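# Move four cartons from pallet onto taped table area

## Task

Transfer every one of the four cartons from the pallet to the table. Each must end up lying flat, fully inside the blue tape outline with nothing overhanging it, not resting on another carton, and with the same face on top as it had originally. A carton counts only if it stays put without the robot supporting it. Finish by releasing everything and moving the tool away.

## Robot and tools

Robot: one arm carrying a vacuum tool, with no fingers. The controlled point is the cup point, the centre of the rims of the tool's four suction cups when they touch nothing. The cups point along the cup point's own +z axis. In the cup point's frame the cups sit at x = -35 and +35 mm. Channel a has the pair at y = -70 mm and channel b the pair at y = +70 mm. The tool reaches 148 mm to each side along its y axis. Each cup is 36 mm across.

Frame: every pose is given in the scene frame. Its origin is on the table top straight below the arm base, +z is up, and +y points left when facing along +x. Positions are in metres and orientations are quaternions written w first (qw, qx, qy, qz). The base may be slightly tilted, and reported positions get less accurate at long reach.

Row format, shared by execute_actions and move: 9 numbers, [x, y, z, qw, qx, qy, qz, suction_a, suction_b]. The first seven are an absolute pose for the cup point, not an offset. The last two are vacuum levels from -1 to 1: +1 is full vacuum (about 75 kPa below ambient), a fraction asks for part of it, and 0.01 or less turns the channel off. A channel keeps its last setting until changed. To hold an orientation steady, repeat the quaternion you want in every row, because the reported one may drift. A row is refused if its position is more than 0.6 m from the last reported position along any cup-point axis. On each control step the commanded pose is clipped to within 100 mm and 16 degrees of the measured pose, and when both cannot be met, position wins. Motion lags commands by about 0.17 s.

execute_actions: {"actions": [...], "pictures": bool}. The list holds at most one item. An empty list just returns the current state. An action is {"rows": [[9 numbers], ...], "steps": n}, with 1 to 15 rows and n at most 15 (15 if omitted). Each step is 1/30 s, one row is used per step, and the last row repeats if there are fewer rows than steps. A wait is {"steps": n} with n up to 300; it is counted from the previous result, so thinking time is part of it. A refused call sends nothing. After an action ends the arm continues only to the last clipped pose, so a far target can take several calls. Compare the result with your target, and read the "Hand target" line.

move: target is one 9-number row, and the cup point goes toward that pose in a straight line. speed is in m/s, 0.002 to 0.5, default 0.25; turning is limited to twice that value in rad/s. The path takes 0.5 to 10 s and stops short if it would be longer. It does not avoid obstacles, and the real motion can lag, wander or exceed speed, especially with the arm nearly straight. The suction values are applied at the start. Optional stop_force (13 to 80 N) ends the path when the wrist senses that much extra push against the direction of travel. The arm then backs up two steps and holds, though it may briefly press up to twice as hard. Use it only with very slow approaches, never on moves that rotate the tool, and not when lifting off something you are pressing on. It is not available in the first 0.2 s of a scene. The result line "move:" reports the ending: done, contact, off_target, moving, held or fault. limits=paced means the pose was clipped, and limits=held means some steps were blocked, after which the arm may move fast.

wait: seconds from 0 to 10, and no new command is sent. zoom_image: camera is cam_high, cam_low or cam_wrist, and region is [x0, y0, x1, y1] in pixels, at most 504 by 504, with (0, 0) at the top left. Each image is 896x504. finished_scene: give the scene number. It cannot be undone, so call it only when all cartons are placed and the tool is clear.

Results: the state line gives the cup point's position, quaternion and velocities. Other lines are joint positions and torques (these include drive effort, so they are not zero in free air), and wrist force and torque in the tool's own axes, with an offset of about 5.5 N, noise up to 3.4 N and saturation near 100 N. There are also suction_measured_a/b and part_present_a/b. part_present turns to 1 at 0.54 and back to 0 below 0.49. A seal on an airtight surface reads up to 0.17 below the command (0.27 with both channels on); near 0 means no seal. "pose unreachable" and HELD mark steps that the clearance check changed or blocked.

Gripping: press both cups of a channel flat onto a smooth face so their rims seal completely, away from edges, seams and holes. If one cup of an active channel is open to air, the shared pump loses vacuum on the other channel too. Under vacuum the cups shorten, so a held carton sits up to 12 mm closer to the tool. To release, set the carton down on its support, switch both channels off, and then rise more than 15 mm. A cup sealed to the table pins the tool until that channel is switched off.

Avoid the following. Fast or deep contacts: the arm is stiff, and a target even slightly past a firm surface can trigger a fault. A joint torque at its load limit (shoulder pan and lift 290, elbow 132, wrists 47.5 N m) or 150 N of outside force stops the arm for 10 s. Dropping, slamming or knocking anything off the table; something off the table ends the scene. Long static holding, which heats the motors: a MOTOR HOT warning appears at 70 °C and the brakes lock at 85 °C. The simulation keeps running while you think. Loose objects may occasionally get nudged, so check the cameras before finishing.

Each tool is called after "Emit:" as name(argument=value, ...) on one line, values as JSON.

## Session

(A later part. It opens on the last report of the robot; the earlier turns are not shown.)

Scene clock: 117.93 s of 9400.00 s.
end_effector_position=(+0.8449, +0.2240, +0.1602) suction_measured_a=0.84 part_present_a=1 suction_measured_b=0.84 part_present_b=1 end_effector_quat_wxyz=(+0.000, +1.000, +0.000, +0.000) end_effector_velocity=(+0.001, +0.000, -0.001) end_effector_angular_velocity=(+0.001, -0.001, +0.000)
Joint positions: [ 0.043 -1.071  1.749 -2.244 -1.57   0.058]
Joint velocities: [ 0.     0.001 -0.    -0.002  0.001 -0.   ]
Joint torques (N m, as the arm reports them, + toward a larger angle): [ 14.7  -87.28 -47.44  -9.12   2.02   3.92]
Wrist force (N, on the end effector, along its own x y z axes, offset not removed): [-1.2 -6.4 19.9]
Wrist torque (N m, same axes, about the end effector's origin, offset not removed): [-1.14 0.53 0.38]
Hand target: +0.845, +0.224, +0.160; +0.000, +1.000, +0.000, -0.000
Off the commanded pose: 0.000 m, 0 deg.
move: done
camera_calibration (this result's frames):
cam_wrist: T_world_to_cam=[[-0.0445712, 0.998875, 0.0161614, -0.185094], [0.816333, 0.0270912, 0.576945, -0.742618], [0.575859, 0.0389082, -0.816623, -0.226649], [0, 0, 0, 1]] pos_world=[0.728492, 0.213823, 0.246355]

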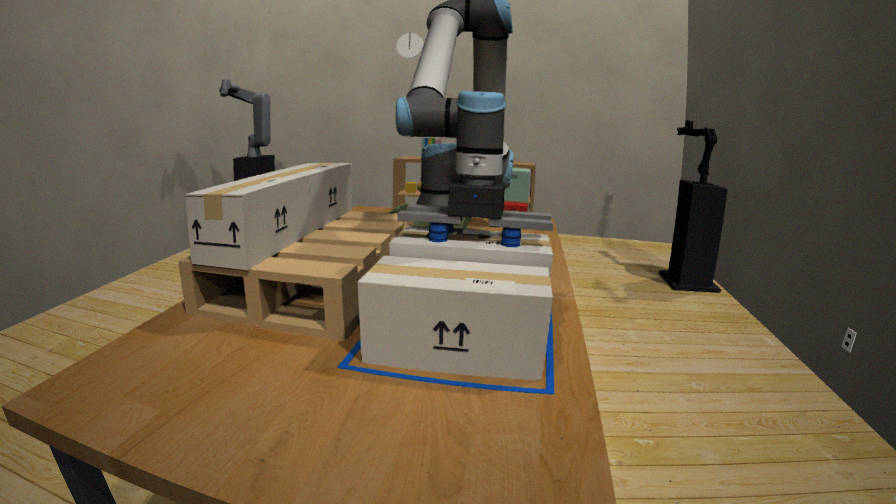

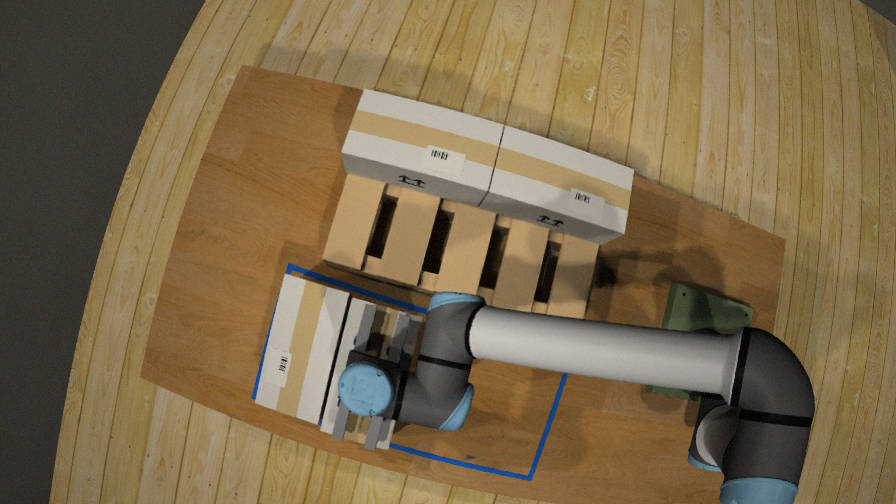

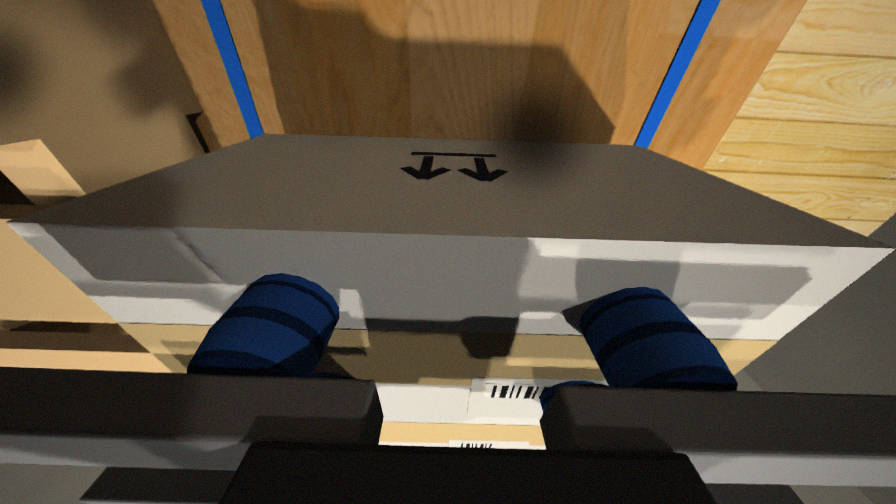

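Emit:
move(target=[0.845,0.222,0.1385,0,1,0,0,1,1], speed=0.02, stop_force=25)

Emit:
execute_actions(actions=[{"rows":[[0.845,0.222,0.142,0,1,0,0,0,0]],"steps":10}], pictures=false)

Emit:
move(target=[0.845,0.222,0.32,0,1,0,0,0,0], speed=0.15)

Emit:
move(target=[0.865,-0.265,0.33,0,0.7071,0.7071,0,0,0], speed=0.3)

Scene clock: 122.60 s of 9400.00 s.
end_effector_position=(+0.8450, +0.2220, +0.1386) suction_measured_a=0.84 part_present_a=1 suction_measured_b=0.84 part_present_b=1 end_effector_quat_wxyz=(-0.000, +1.000, -0.000, -0.000) end_effector_velocity=(+0.000, +0.000, -0.001) end_effector_angular_velocity=(+0.002, -0.000, +0.000)
Joint positions: [ 0.041 -1.048  1.761 -2.278 -1.57   0.056]
Joint velocities: [-0.     0.002  0.    -0.003  0.002 -0.   ]
Joint torques (N m, as the arm reports them, + toward a larger angle): [-19.53 -87.84 -46.23  -9.8    3.67  -3.24]
Wrist force (N, on the end effector, along its own x y z axes, offset not removed): [-0.8 -1.0 17.7]
Wrist torque (N m, same axes, about the end effector's origin, offset not removed): [-0.14 0.46 0.42]
Hand target: +0.845, +0.222, +0.139; -0.000, +1.000, -0.000, -0.000
Off the commanded pose: 0.000 m, 0 deg.
move: done
camera_calibration (this result's frames):
cam_wrist: T_world_to_cam=[[-0.0445691, 0.998875, 0.0162116, -0.182784], [0.816356, 0.027062, 0.576915, -0.730228], [0.575827, 0.038947, -0.816643, -0.244192], [0, 0, 0, 1]] pos_world=[0.728592, 0.21185, 0.224825]

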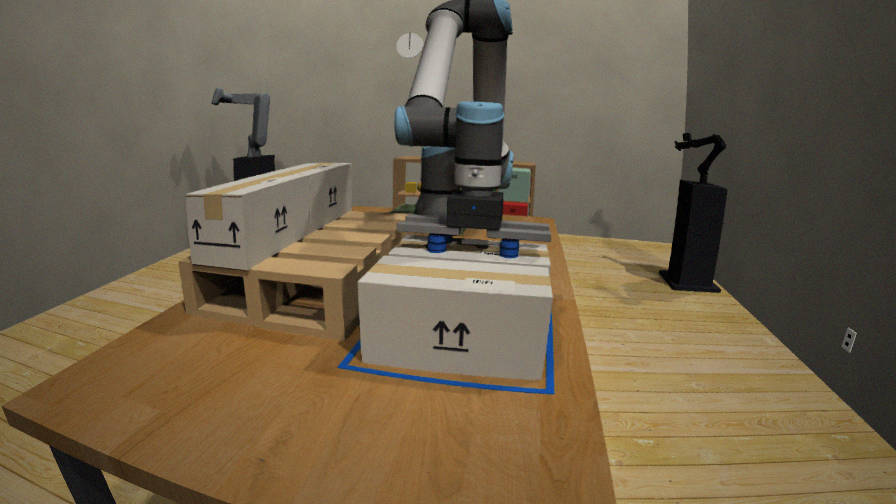

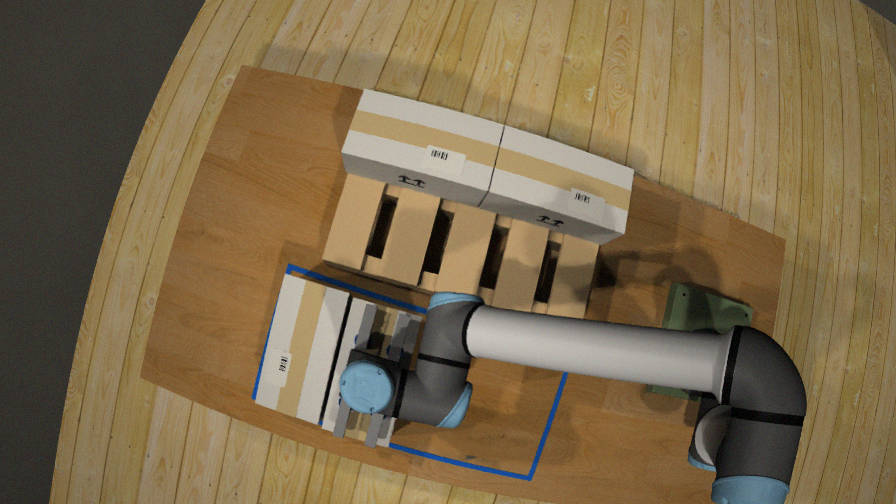

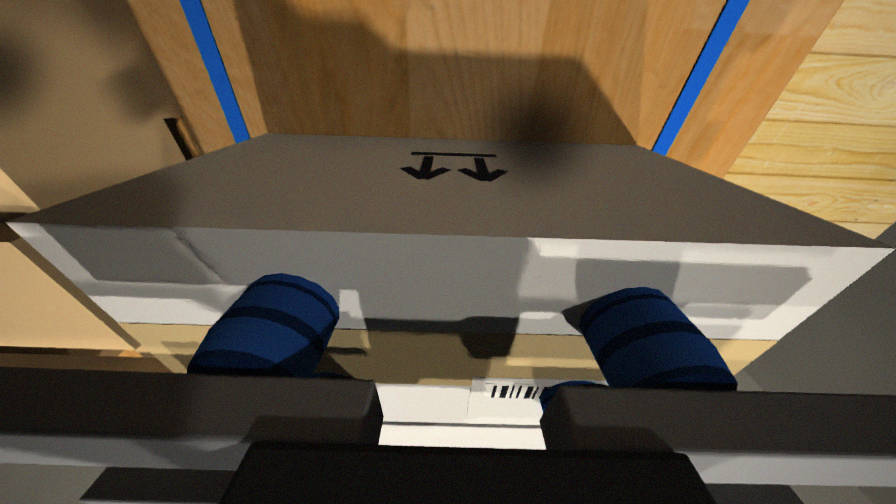

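Scene clock: 122.93 s of 9400.00 s.
end_effector_position=(+0.8451, +0.2220, +0.1420) suction_measured_a=0.00 part_present_a=0 suction_measured_b=0.00 part_present_b=0 end_effector_quat_wxyz=(-0.000, +1.000, -0.000, +0.000) end_effector_velocity=(-0.001, -0.001, +0.000) end_effector_angular_velocity=(-0.002, +0.002, -0.001)
Joint positions: [ 0.041 -1.052  1.759 -2.273 -1.57   0.056]
Joint velocities: [-0.    -0.001  0.     0.002 -0.002  0.001]
Joint torques (N m, as the arm reports them, + toward a larger angle): [-21.55 -73.12 -36.65  -0.53   3.43  -3.55]
Wrist force (N, on the end effector, along its own x y z axes, offset not removed): [-11.4 -4.9 -32.6]
Wrist torque (N m, same axes, about the end effector's origin, offset not removed): [-0.60 0.81 0.46]
Hand target: +0.845, +0.222, +0.142; -0.000, +1.000, -0.000, +0.000
Off the commanded pose: 0.000 m, 0 deg.
Steps of this call (steps 1 to 10: all 10 steps of this action). Readings (end_effector_position | what the end effector reports):
1: (+0.8450, +0.2220, +0.1386) | suction_measured_a=0.43 part_present_a=0 suction_measured_b=0.43 part_present_b=0
2: (+0.8450, +0.2220, +0.1391) | suction_measured_a=0.11 part_present_a=0 suction_measured_b=0.12 part_present_b=0
4: (+0.8452, +0.2220, +0.1409) | suction_measured_a=0.00 part_present_a=0 suction_measured_b=0.00 part_present_b=0
8: (+0.8451, +0.2220, +0.1419) | suction_measured_a=0.00 part_present_a=0 suction_measured_b=0.00 part_present_b=0
10: the state above

Scene clock: 124.83 s of 9400.00 s.
end_effector_position=(+0.8451, +0.2220, +0.3198) suction_measured_a=0.00 part_present_a=0 suction_measured_b=0.00 part_present_b=0 end_effector_quat_wxyz=(-0.000, +1.000, -0.000, -0.000) end_effector_velocity=(+0.000, -0.000, +0.001) end_effector_angular_velocity=(-0.000, +0.000, +0.002)
Joint positions: [ 0.04  -1.207  1.629 -1.987 -1.57   0.056]
Joint velocities: [ 0.    -0.001 -0.002  0.002 -0.    -0.002]
Joint torques (N m, as the arm reports them, + toward a larger angle): [-19.95 -95.3  -55.75  -2.31   3.91  -3.1 ]
Wrist force (N, on the end effector, along its own x y z axes, offset not removed): [-5.2 -5.3 -1.9]
Wrist torque (N m, same axes, about the end effector's origin, offset not removed): [-0.64 0.99 0.30]
Hand target: +0.845, +0.222, +0.320; +0.000, +1.000, -0.000, +0.000
Off the commanded pose: 0.000 m, 0 deg.
move: done
camera_calibration (this result's frames):
cam_wrist: T_world_to_cam=[[-0.0445685, 0.998875, 0.0162121, -0.185708], [0.81637, 0.0270621, 0.576895, -0.834865], [0.575808, 0.0389465, -0.816657, -0.0962952], [0, 0, 0, 1]] pos_world=[0.728729, 0.211842, 0.406]

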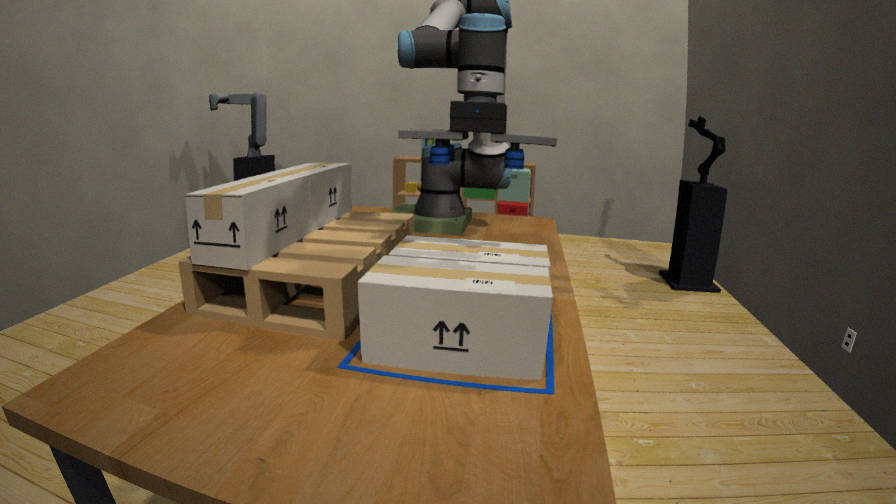

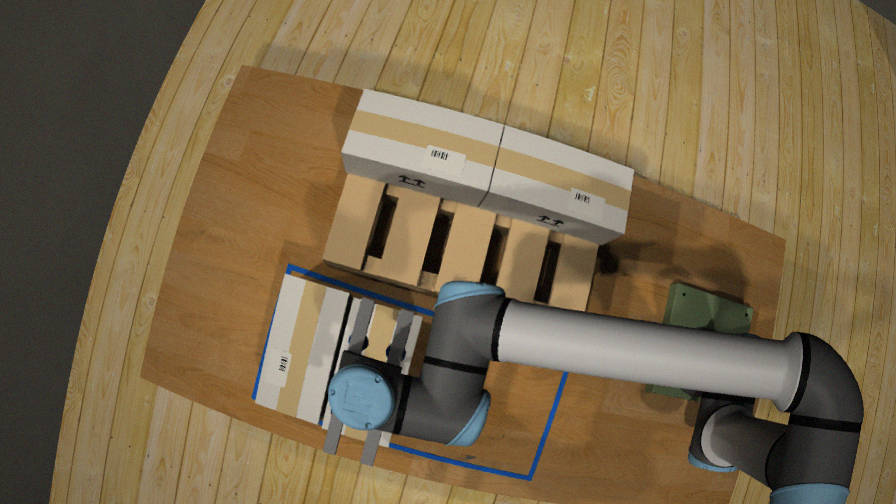

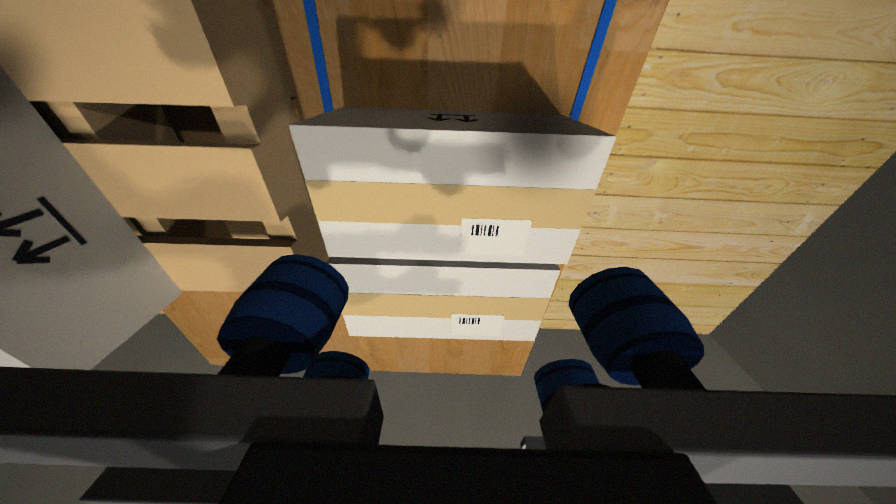

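Scene clock: 128.00 s of 9400.00 s.
end_effector_position=(+0.8643, -0.2649, +0.3300) suction_measured_a=0.00 part_present_a=0 suction_measured_b=0.00 part_present_b=0 end_effector_quat_wxyz=(+0.000, +0.707, +0.707, +0.000) end_effector_velocity=(+0.000, -0.001, -0.000) end_effector_angular_velocity=(-0.000, -0.000, +0.006)
Joint positions: [-0.505 -1.167  1.553 -1.952 -1.573 -2.06 ]
Joint velocities: [-0.001  0.001 -0.001 -0.    -0.    -0.007]
Joint torques (N m, as the arm reports them, + toward a larger angle): [-16.45 -71.46 -56.8   -2.46   4.17  -2.97]
Wrist force (N, on the end effector, along its own x y z axes, offset not removed): [-0.8 -5.2 -5.6]
Wrist torque (N m, same axes, about the end effector's origin, offset not removed): [-0.69 0.40 0.40]
Hand target: +0.864, -0.265, +0.330; +0.000, +0.707, +0.707, +0.000
Off the commanded pose: 0.001 m, 0 deg.
move: done
camera_calibration (this result's frames):
cam_wrist: T_world_to_cam=[[-0.998899, -0.0441419, 0.0158797, 0.849943], [-0.0268976, 0.816264, 0.577052, 0.0946264], [-0.0384342, 0.57599, -0.816553, 0.593031], [0, 0, 0, 1]] pos_world=[0.874345, -0.381302, 0.41614]

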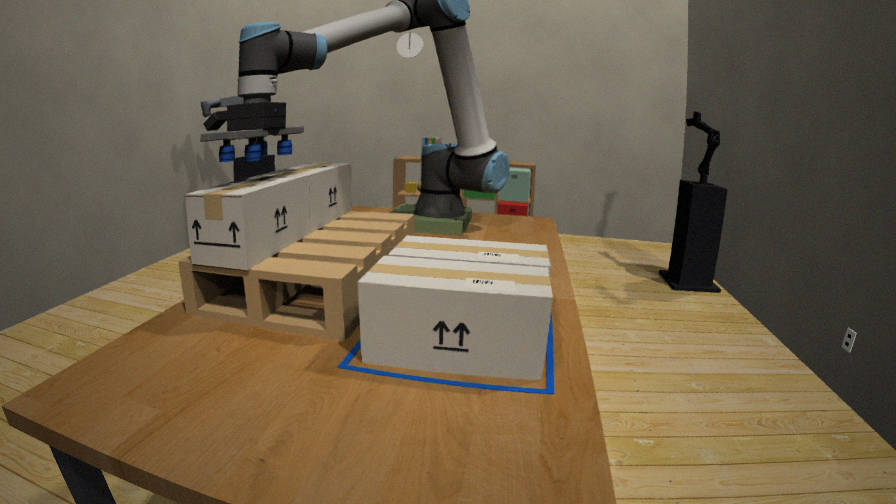

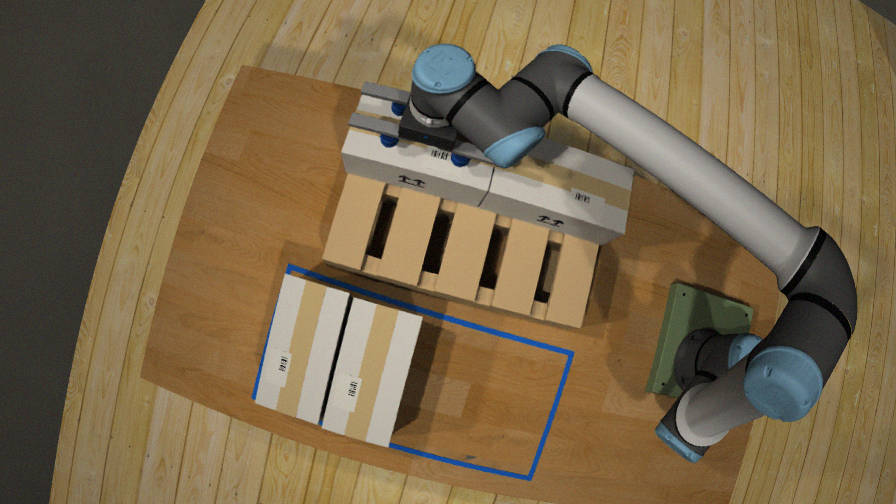

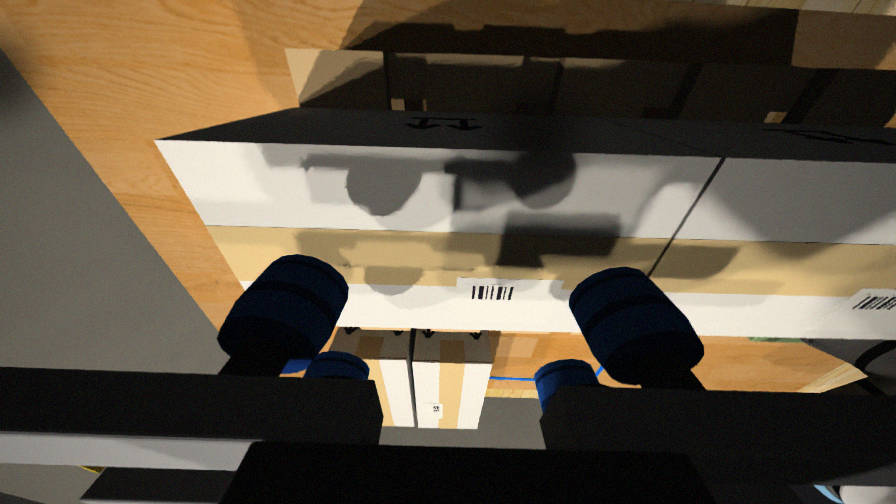

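Emit:
move(target=[0.868,-0.272,0.285,0,0.7071,0.7071,0,0,0], speed=0.1)

Emit:
move(target=[0.868,-0.272,0.265,0,0.7071,0.7071,0,1,1], speed=0.02, stop_force=25)

Emit:
move(target=[0.873,-0.268,0.33,0,0.7071,0.7071,0,1,1], speed=0.06)

Scene clock: 134.53 s of 9400.00 s.
end_effector_position=(+0.8680, -0.2720, +0.2851) suction_measured_a=0.00 part_present_a=0 suction_measured_b=0.00 part_present_b=0 end_effector_quat_wxyz=(+0.000, +0.707, +0.707, +0.000) end_effector_velocity=(-0.000, -0.000, -0.002) end_effector_angular_velocity=(-0.000, +0.000, -0.003)
Joint positions: [-0.51  -1.129  1.583 -2.019 -1.573 -2.066]
Joint velocities: [-0.     0.001  0.001 -0.002 -0.001  0.002]
Joint torques (N m, as the arm reports them, + toward a larger angle): [-19.24 -74.5  -42.14  -7.28  -4.32  -3.21]
Wrist force (N, on the end effector, along its own x y z axes, offset not removed): [-8.8 -4.3 0.2]
Wrist torque (N m, same axes, about the end effector's origin, offset not removed): [-0.37 1.38 0.35]
Hand target: +0.868, -0.272, +0.285; +0.000, +0.707, +0.707, +0.000
Off the commanded pose: 0.000 m, 0 deg.
After step 90, 2.67 s passed at rest.
move: done
camera_calibration (this result's frames):
cam_wrist: T_world_to_cam=[[-0.998875, -0.0445705, 0.0161657, 0.853818], [-0.0270888, 0.816343, 0.576932, 0.126594], [-0.0389109, 0.575845, -0.816632, 0.561033], [0, 0, 0, 1]] pos_world=[0.878117, -0.388357, 0.371319]

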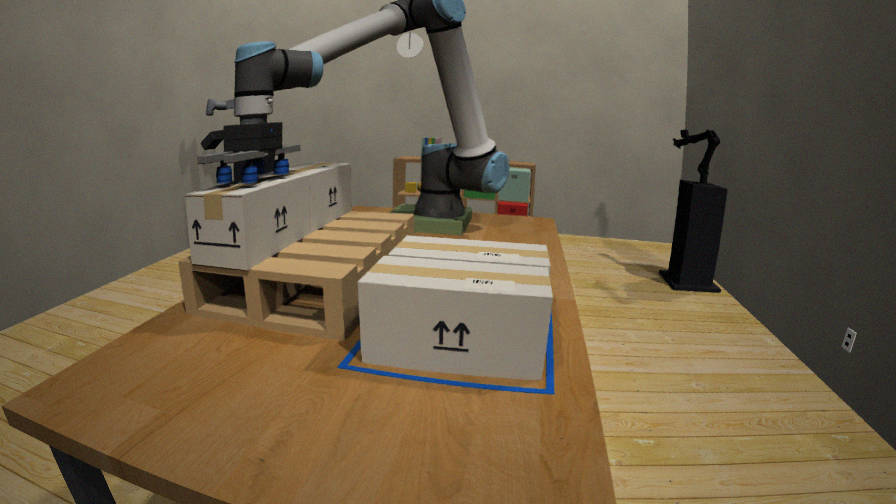

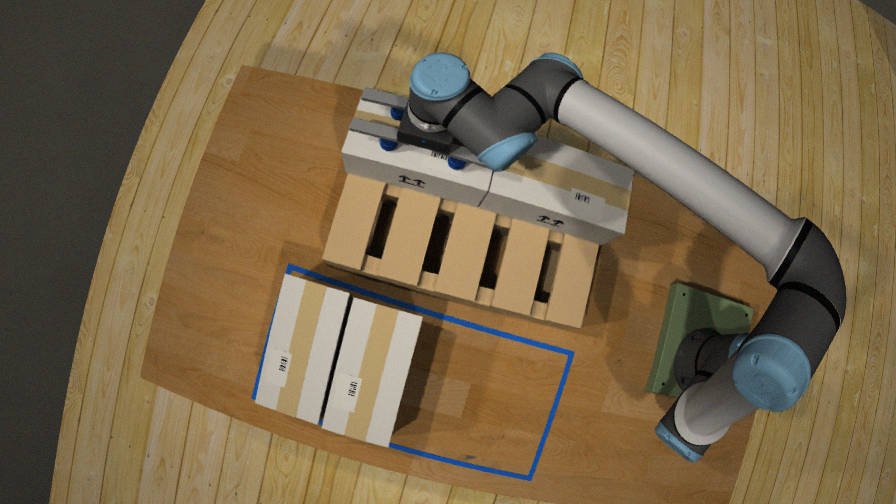

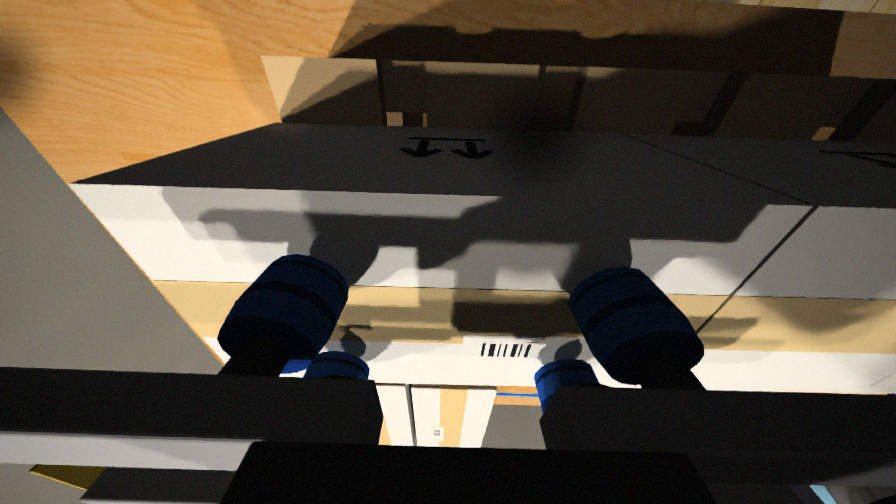

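Scene clock: 135.80 s of 9400.00 s.
end_effector_position=(+0.8680, -0.2720, +0.2651) suction_measured_a=0.65 part_present_a=1 suction_measured_b=0.65 part_present_b=1 end_effector_quat_wxyz=(-0.000, +0.707, +0.707, -0.000) end_effector_velocity=(+0.000, +0.000, -0.001) end_effector_angular_velocity=(+0.000, -0.000, +0.001)
Joint positions: [-0.51  -1.114  1.6   -2.051 -1.573 -2.066]
Joint velocities: [-0.     0.001  0.001 -0.002  0.001 -0.001]
Joint torques (N m, as the arm reports them, + toward a larger angle): [-18.47 -90.75 -52.5   -9.35  -3.83  -3.11]
Wrist force (N, on the end effector, along its own x y z axes, offset not removed): [-4.6 -3.2 17.9]
Wrist torque (N m, same axes, about the end effector's origin, offset not removed): [-0.51 0.97 0.29]
Hand target: +0.868, -0.272, +0.265; -0.000, +0.707, +0.707, -0.000
Off the commanded pose: 0.000 m, 0 deg.
move: done
camera_calibration (this result's frames):
cam_wrist: T_world_to_cam=[[-0.998874, -0.0445661, 0.0162491, 0.854143], [-0.0270372, 0.816346, 0.57693, 0.138135], [-0.0389764, 0.575841, -0.816632, 0.544749], [0, 0, 0, 1]] pos_world=[0.878149, -0.388389, 0.351287]

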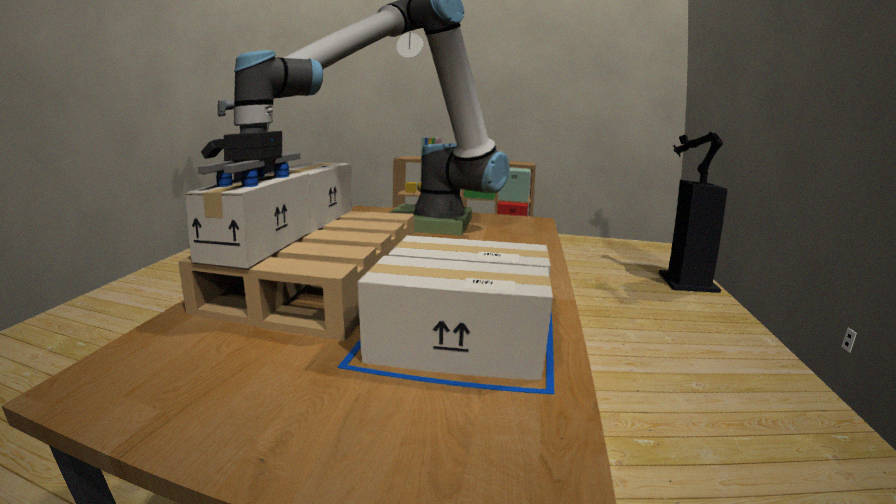

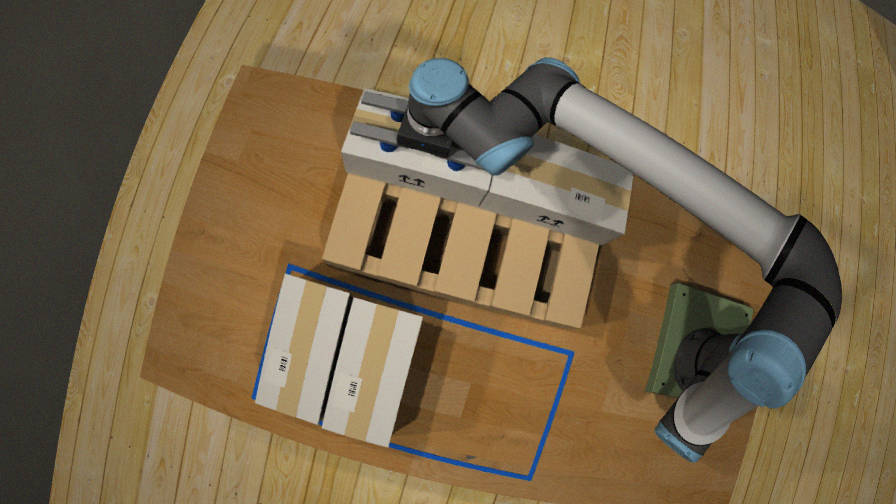

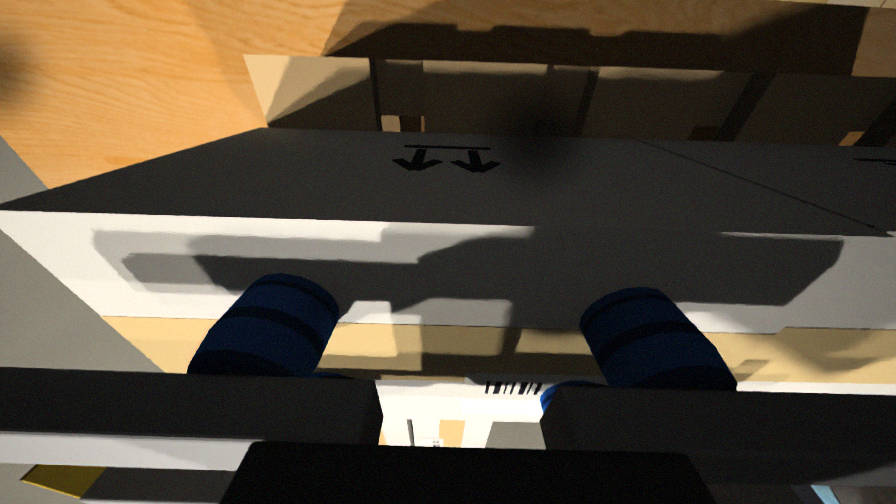

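Scene clock: 137.27 s of 9400.00 s.
end_effector_position=(+0.8730, -0.2680, +0.3299) suction_measured_a=0.84 part_present_a=1 suction_measured_b=0.84 part_present_b=1 end_effector_quat_wxyz=(-0.000, +0.707, +0.707, -0.000) end_effector_velocity=(+0.000, +0.000, +0.002) end_effector_angular_velocity=(+0.001, -0.001, +0.002)
Joint positions: [-0.504 -1.153  1.532 -1.945 -1.573 -2.059]
Joint velocities: [ 0.    -0.001 -0.002  0.002  0.001 -0.002]
Joint torques (N m, as the arm reports them, + toward a larger angle): [  13.89 -117.16  -67.26   -4.5     0.18    3.72]
Wrist force (N, on the end effector, along its own x y z axes, offset not removed): [-8.5 -2.4 13.0]
Wrist torque (N m, same axes, about the end effector's origin, offset not removed): [-0.33 1.39 0.37]
Hand target: +0.873, -0.268, +0.330; -0.000, +0.707, +0.707, -0.000
Off the commanded pose: 0.000 m, 0 deg.
move: done
camera_calibration (this result's frames):
cam_wrist: T_world_to_cam=[[-0.998874, -0.0445689, 0.0162387, 0.85831], [-0.0270473, 0.816373, 0.576891, 0.0977216], [-0.0389683, 0.575803, -0.81666, 0.595533], [0, 0, 0, 1]] pos_world=[0.883194, -0.384433, 0.416035]

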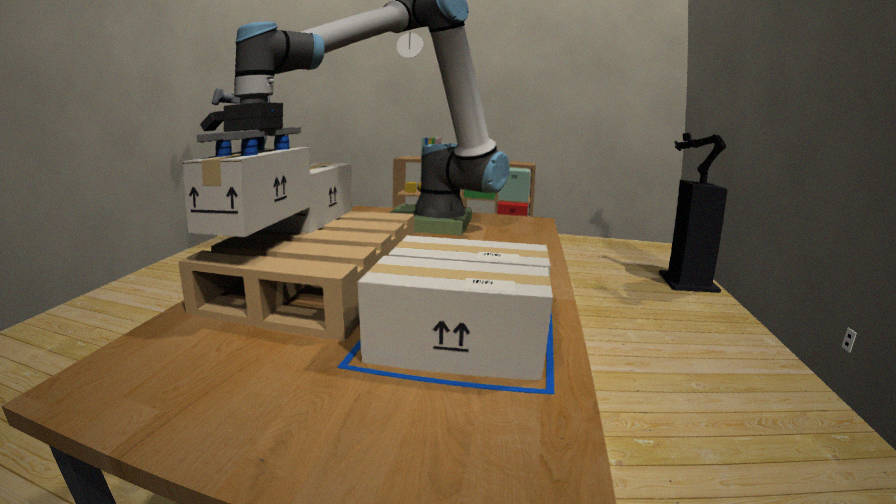

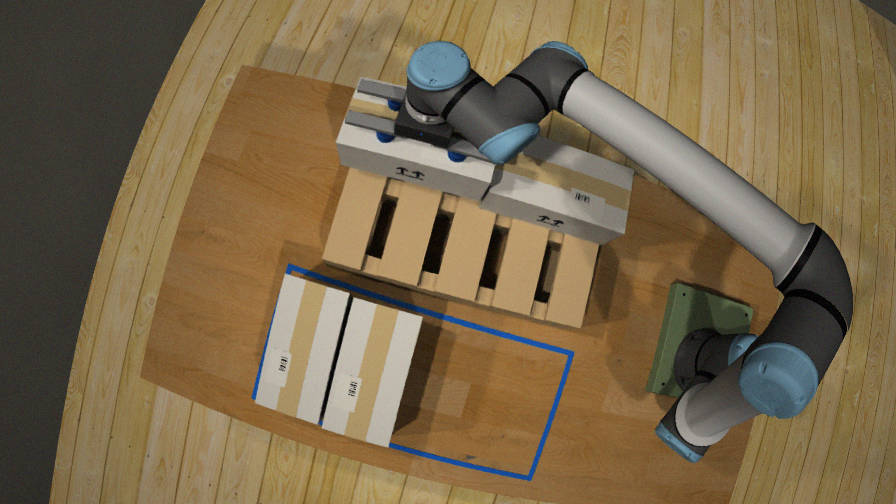

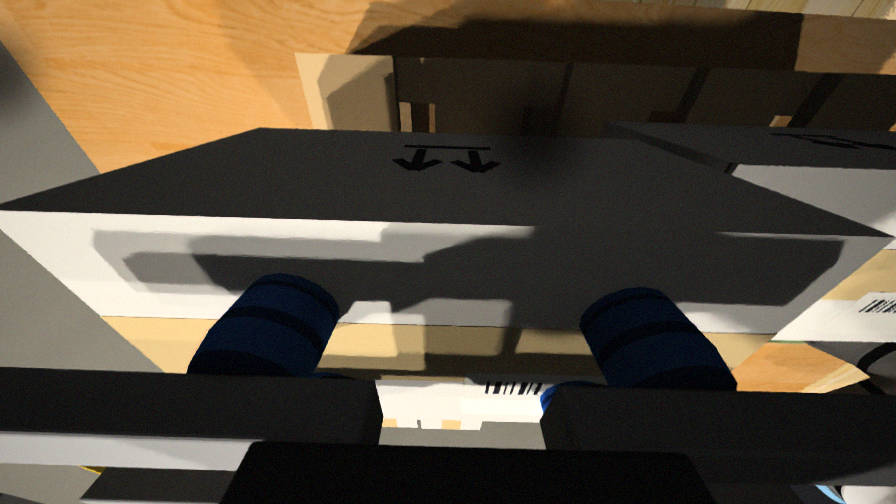

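Emit:
move(target=[0.89,-0.13,0.33,0,0.7071,0.7071,0,1,1], speed=0.15)

Emit:
move(target=[0.68,0.226,0.33,0,1,0,0,1,1], speed=0.2)

Emit:
move(target=[0.68,0.226,0.16,0,1,0,0,1,1], speed=0.1)

Scene clock: 144.43 s of 9400.00 s.
end_effector_position=(+0.8902, -0.1301, +0.3300) suction_measured_a=0.84 part_present_a=1 suction_measured_b=0.84 part_present_b=1 end_effector_quat_wxyz=(-0.000, +0.707, +0.707, +0.000) end_effector_velocity=(-0.000, +0.001, -0.000) end_effector_angular_velocity=(-0.001, +0.000, -0.000)
Joint positions: [-0.354 -1.174  1.563 -1.954 -1.572 -1.91 ]
Joint velocities: [ 0.002 -0.     0.001 -0.    -0.001  0.002]
Joint torques (N m, as the arm reports them, + toward a larger angle): [  12.57 -106.72  -62.2    -8.25   -0.54    4.12]
Wrist force (N, on the end effector, along its own x y z axes, offset not removed): [-1.7 -1.0 17.1]
Wrist torque (N m, same axes, about the end effector's origin, offset not removed): [-0.10 0.37 0.16]
Hand target: +0.890, -0.130, +0.330; -0.000, +0.707, +0.707, -0.000
Off the commanded pose: 0.000 m, 0 deg.
move: done
camera_calibration (this result's frames):
cam_wrist: T_world_to_cam=[[-0.998874, -0.0445638, 0.0162479, 0.881568], [-0.0270331, 0.816304, 0.57699, -0.0145655], [-0.0389761, 0.575901, -0.81659, 0.516898], [0, 0, 0, 1]] pos_world=[0.900329, -0.246507, 0.416174]

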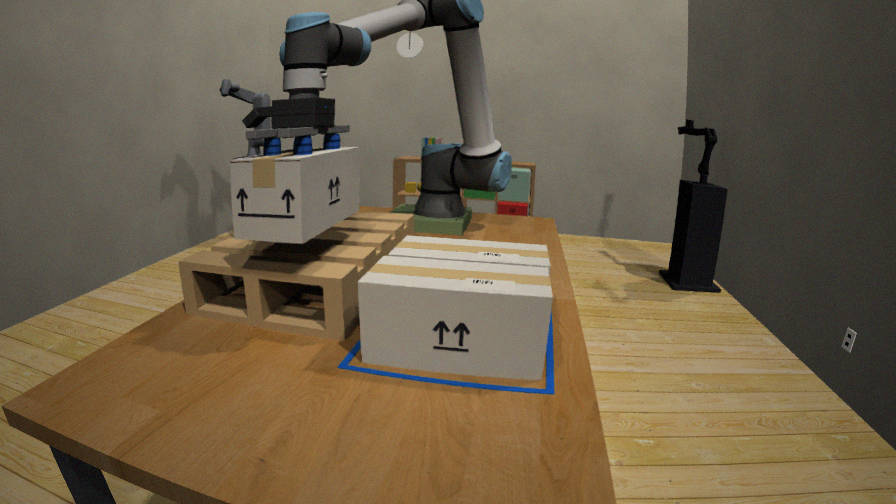

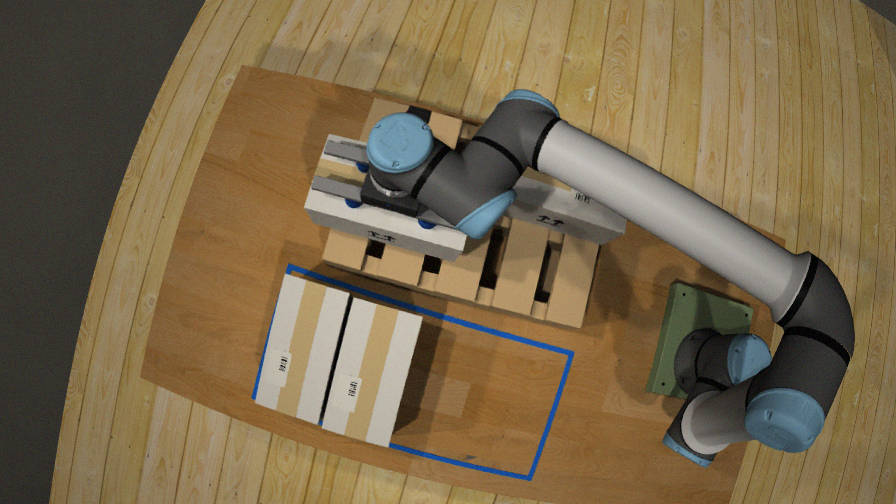

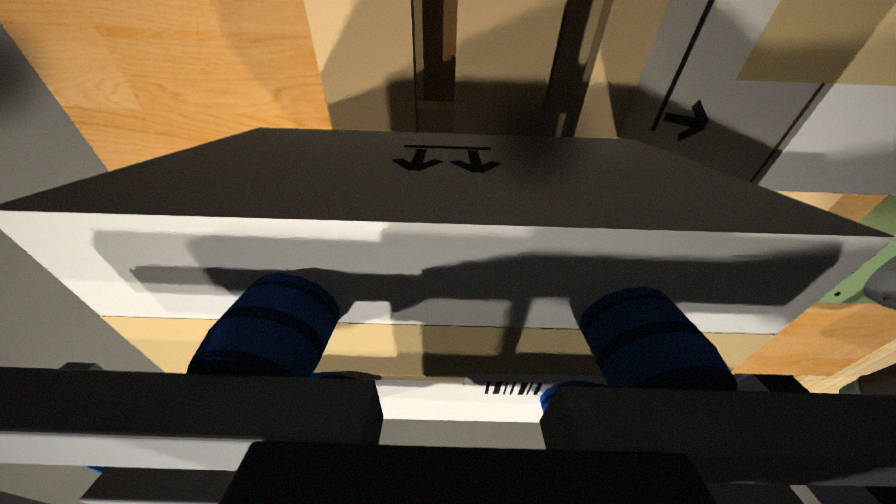

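Scene clock: 148.83 s of 9400.00 s.
end_effector_position=(+0.6806, +0.2262, +0.3301) suction_measured_a=0.84 part_present_a=1 suction_measured_b=0.84 part_present_b=1 end_effector_quat_wxyz=(+0.000, +1.000, +0.000, -0.000) end_effector_velocity=(-0.000, +0.001, +0.000) end_effector_angular_velocity=(-0.001, -0.001, -0.004)
Joint positions: [ 0.06  -1.457  1.928 -2.035 -1.57   0.075]
Joint velocities: [ 0.002 -0.    -0.     0.    -0.001  0.006]
Joint torques (N m, as the arm reports them, + toward a larger angle): [ 13.92 -87.27 -52.89  -9.25  -4.     3.71]
Wrist force (N, on the end effector, along its own x y z axes, offset not removed): [-4.4 -3.1 15.0]
Wrist torque (N m, same axes, about the end effector's origin, offset not removed): [-0.52 0.83 0.27]
Hand target: +0.681, +0.226, +0.330; +0.000, +1.000, +0.000, -0.000
Off the commanded pose: 0.001 m, 0 deg.
move: done
camera_calibration (this result's frames):
cam_wrist: T_world_to_cam=[[-0.0450485, 0.998854, 0.0161452, -0.197086], [0.816477, 0.0275012, 0.576723, -0.706694], [0.575618, 0.0391627, -0.81678, 0.00678997], [0, 0, 0, 1]] pos_world=[0.564213, 0.216029, 0.416295]

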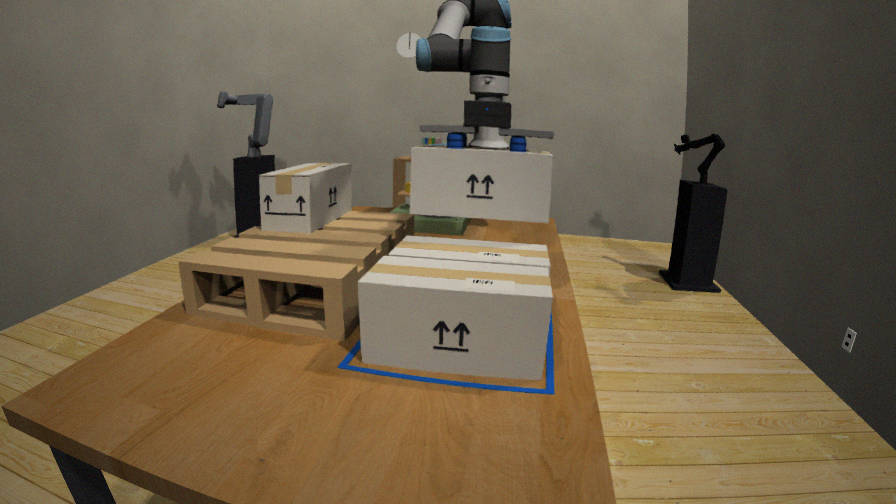

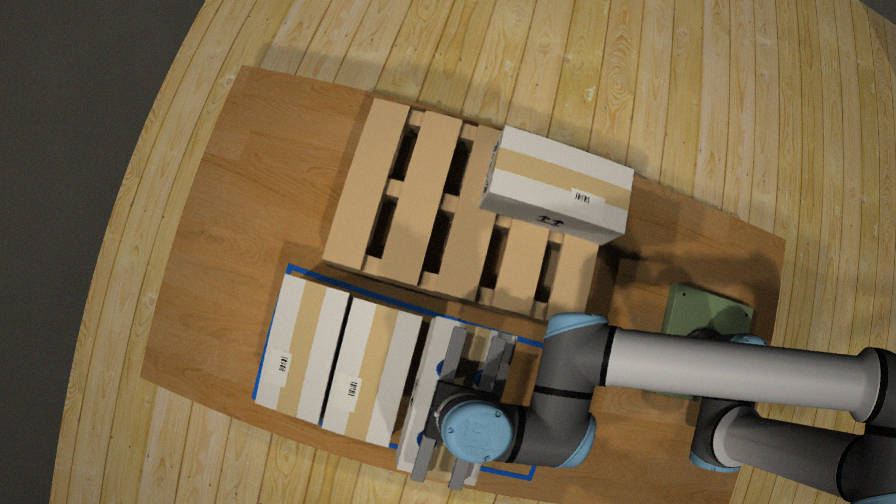

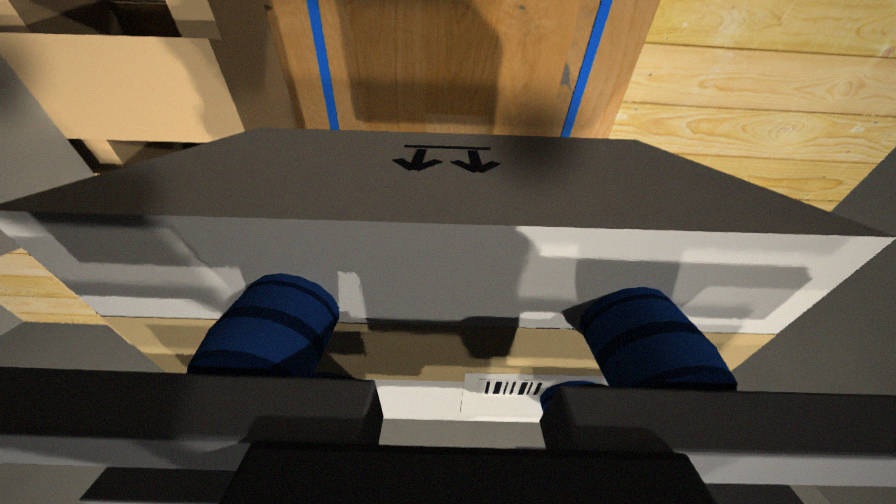

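Scene clock: 150.97 s of 9400.00 s.
end_effector_position=(+0.6799, +0.2260, +0.1602) suction_measured_a=0.84 part_present_a=1 suction_measured_b=0.84 part_present_b=1 end_effector_quat_wxyz=(+0.000, +1.000, -0.000, +0.000) end_effector_velocity=(-0.000, -0.000, -0.002) end_effector_angular_velocity=(-0.001, +0.001, +0.000)
Joint positions: [ 0.06  -1.279  2.072 -2.358 -1.57   0.075]
Joint velocities: [-0.     0.002  0.001 -0.003 -0.001 -0.   ]
Joint torques (N m, as the arm reports them, + toward a larger angle): [ -6.59 -66.57 -41.32  -9.     4.36   3.87]
Wrist force (N, on the end effector, along its own x y z axes, offset not removed): [-3.6 -4.0 17.4]
Wrist torque (N m, same axes, about the end effector's origin, offset not removed): [-0.32 0.67 0.06]
Hand target: +0.680, +0.226, +0.160; -0.000, +1.000, +0.000, -0.000
Off the commanded pose: 0.000 m, 0 deg.
move: done
camera_calibration (this result's frames):
cam_wrist: T_world_to_cam=[[-0.0445267, 0.998877, 0.0161834, -0.194453], [0.816341, 0.0270425, 0.576937, -0.607975], [0.575851, 0.0389002, -0.816628, -0.131694], [0, 0, 0, 1]] pos_world=[0.563492, 0.215799, 0.246365]

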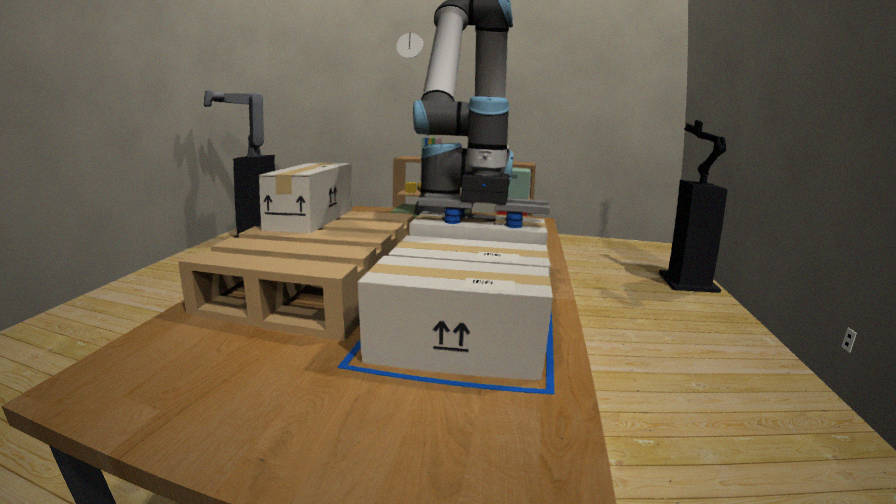

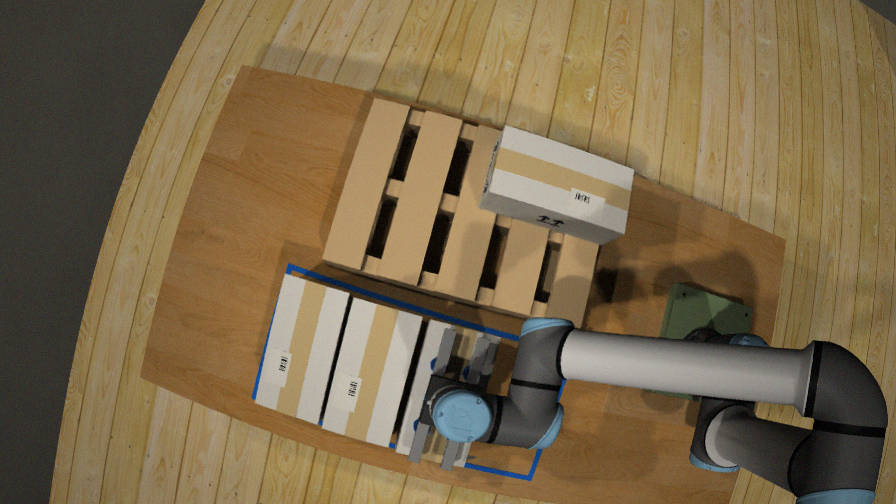

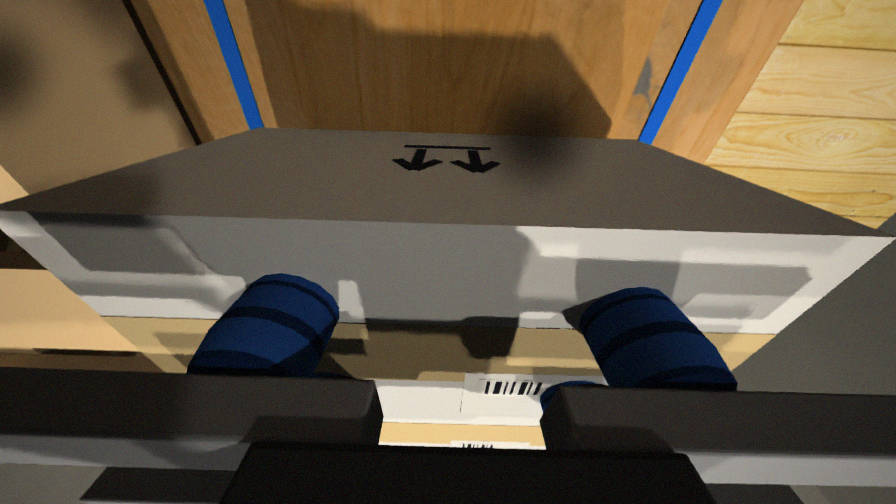

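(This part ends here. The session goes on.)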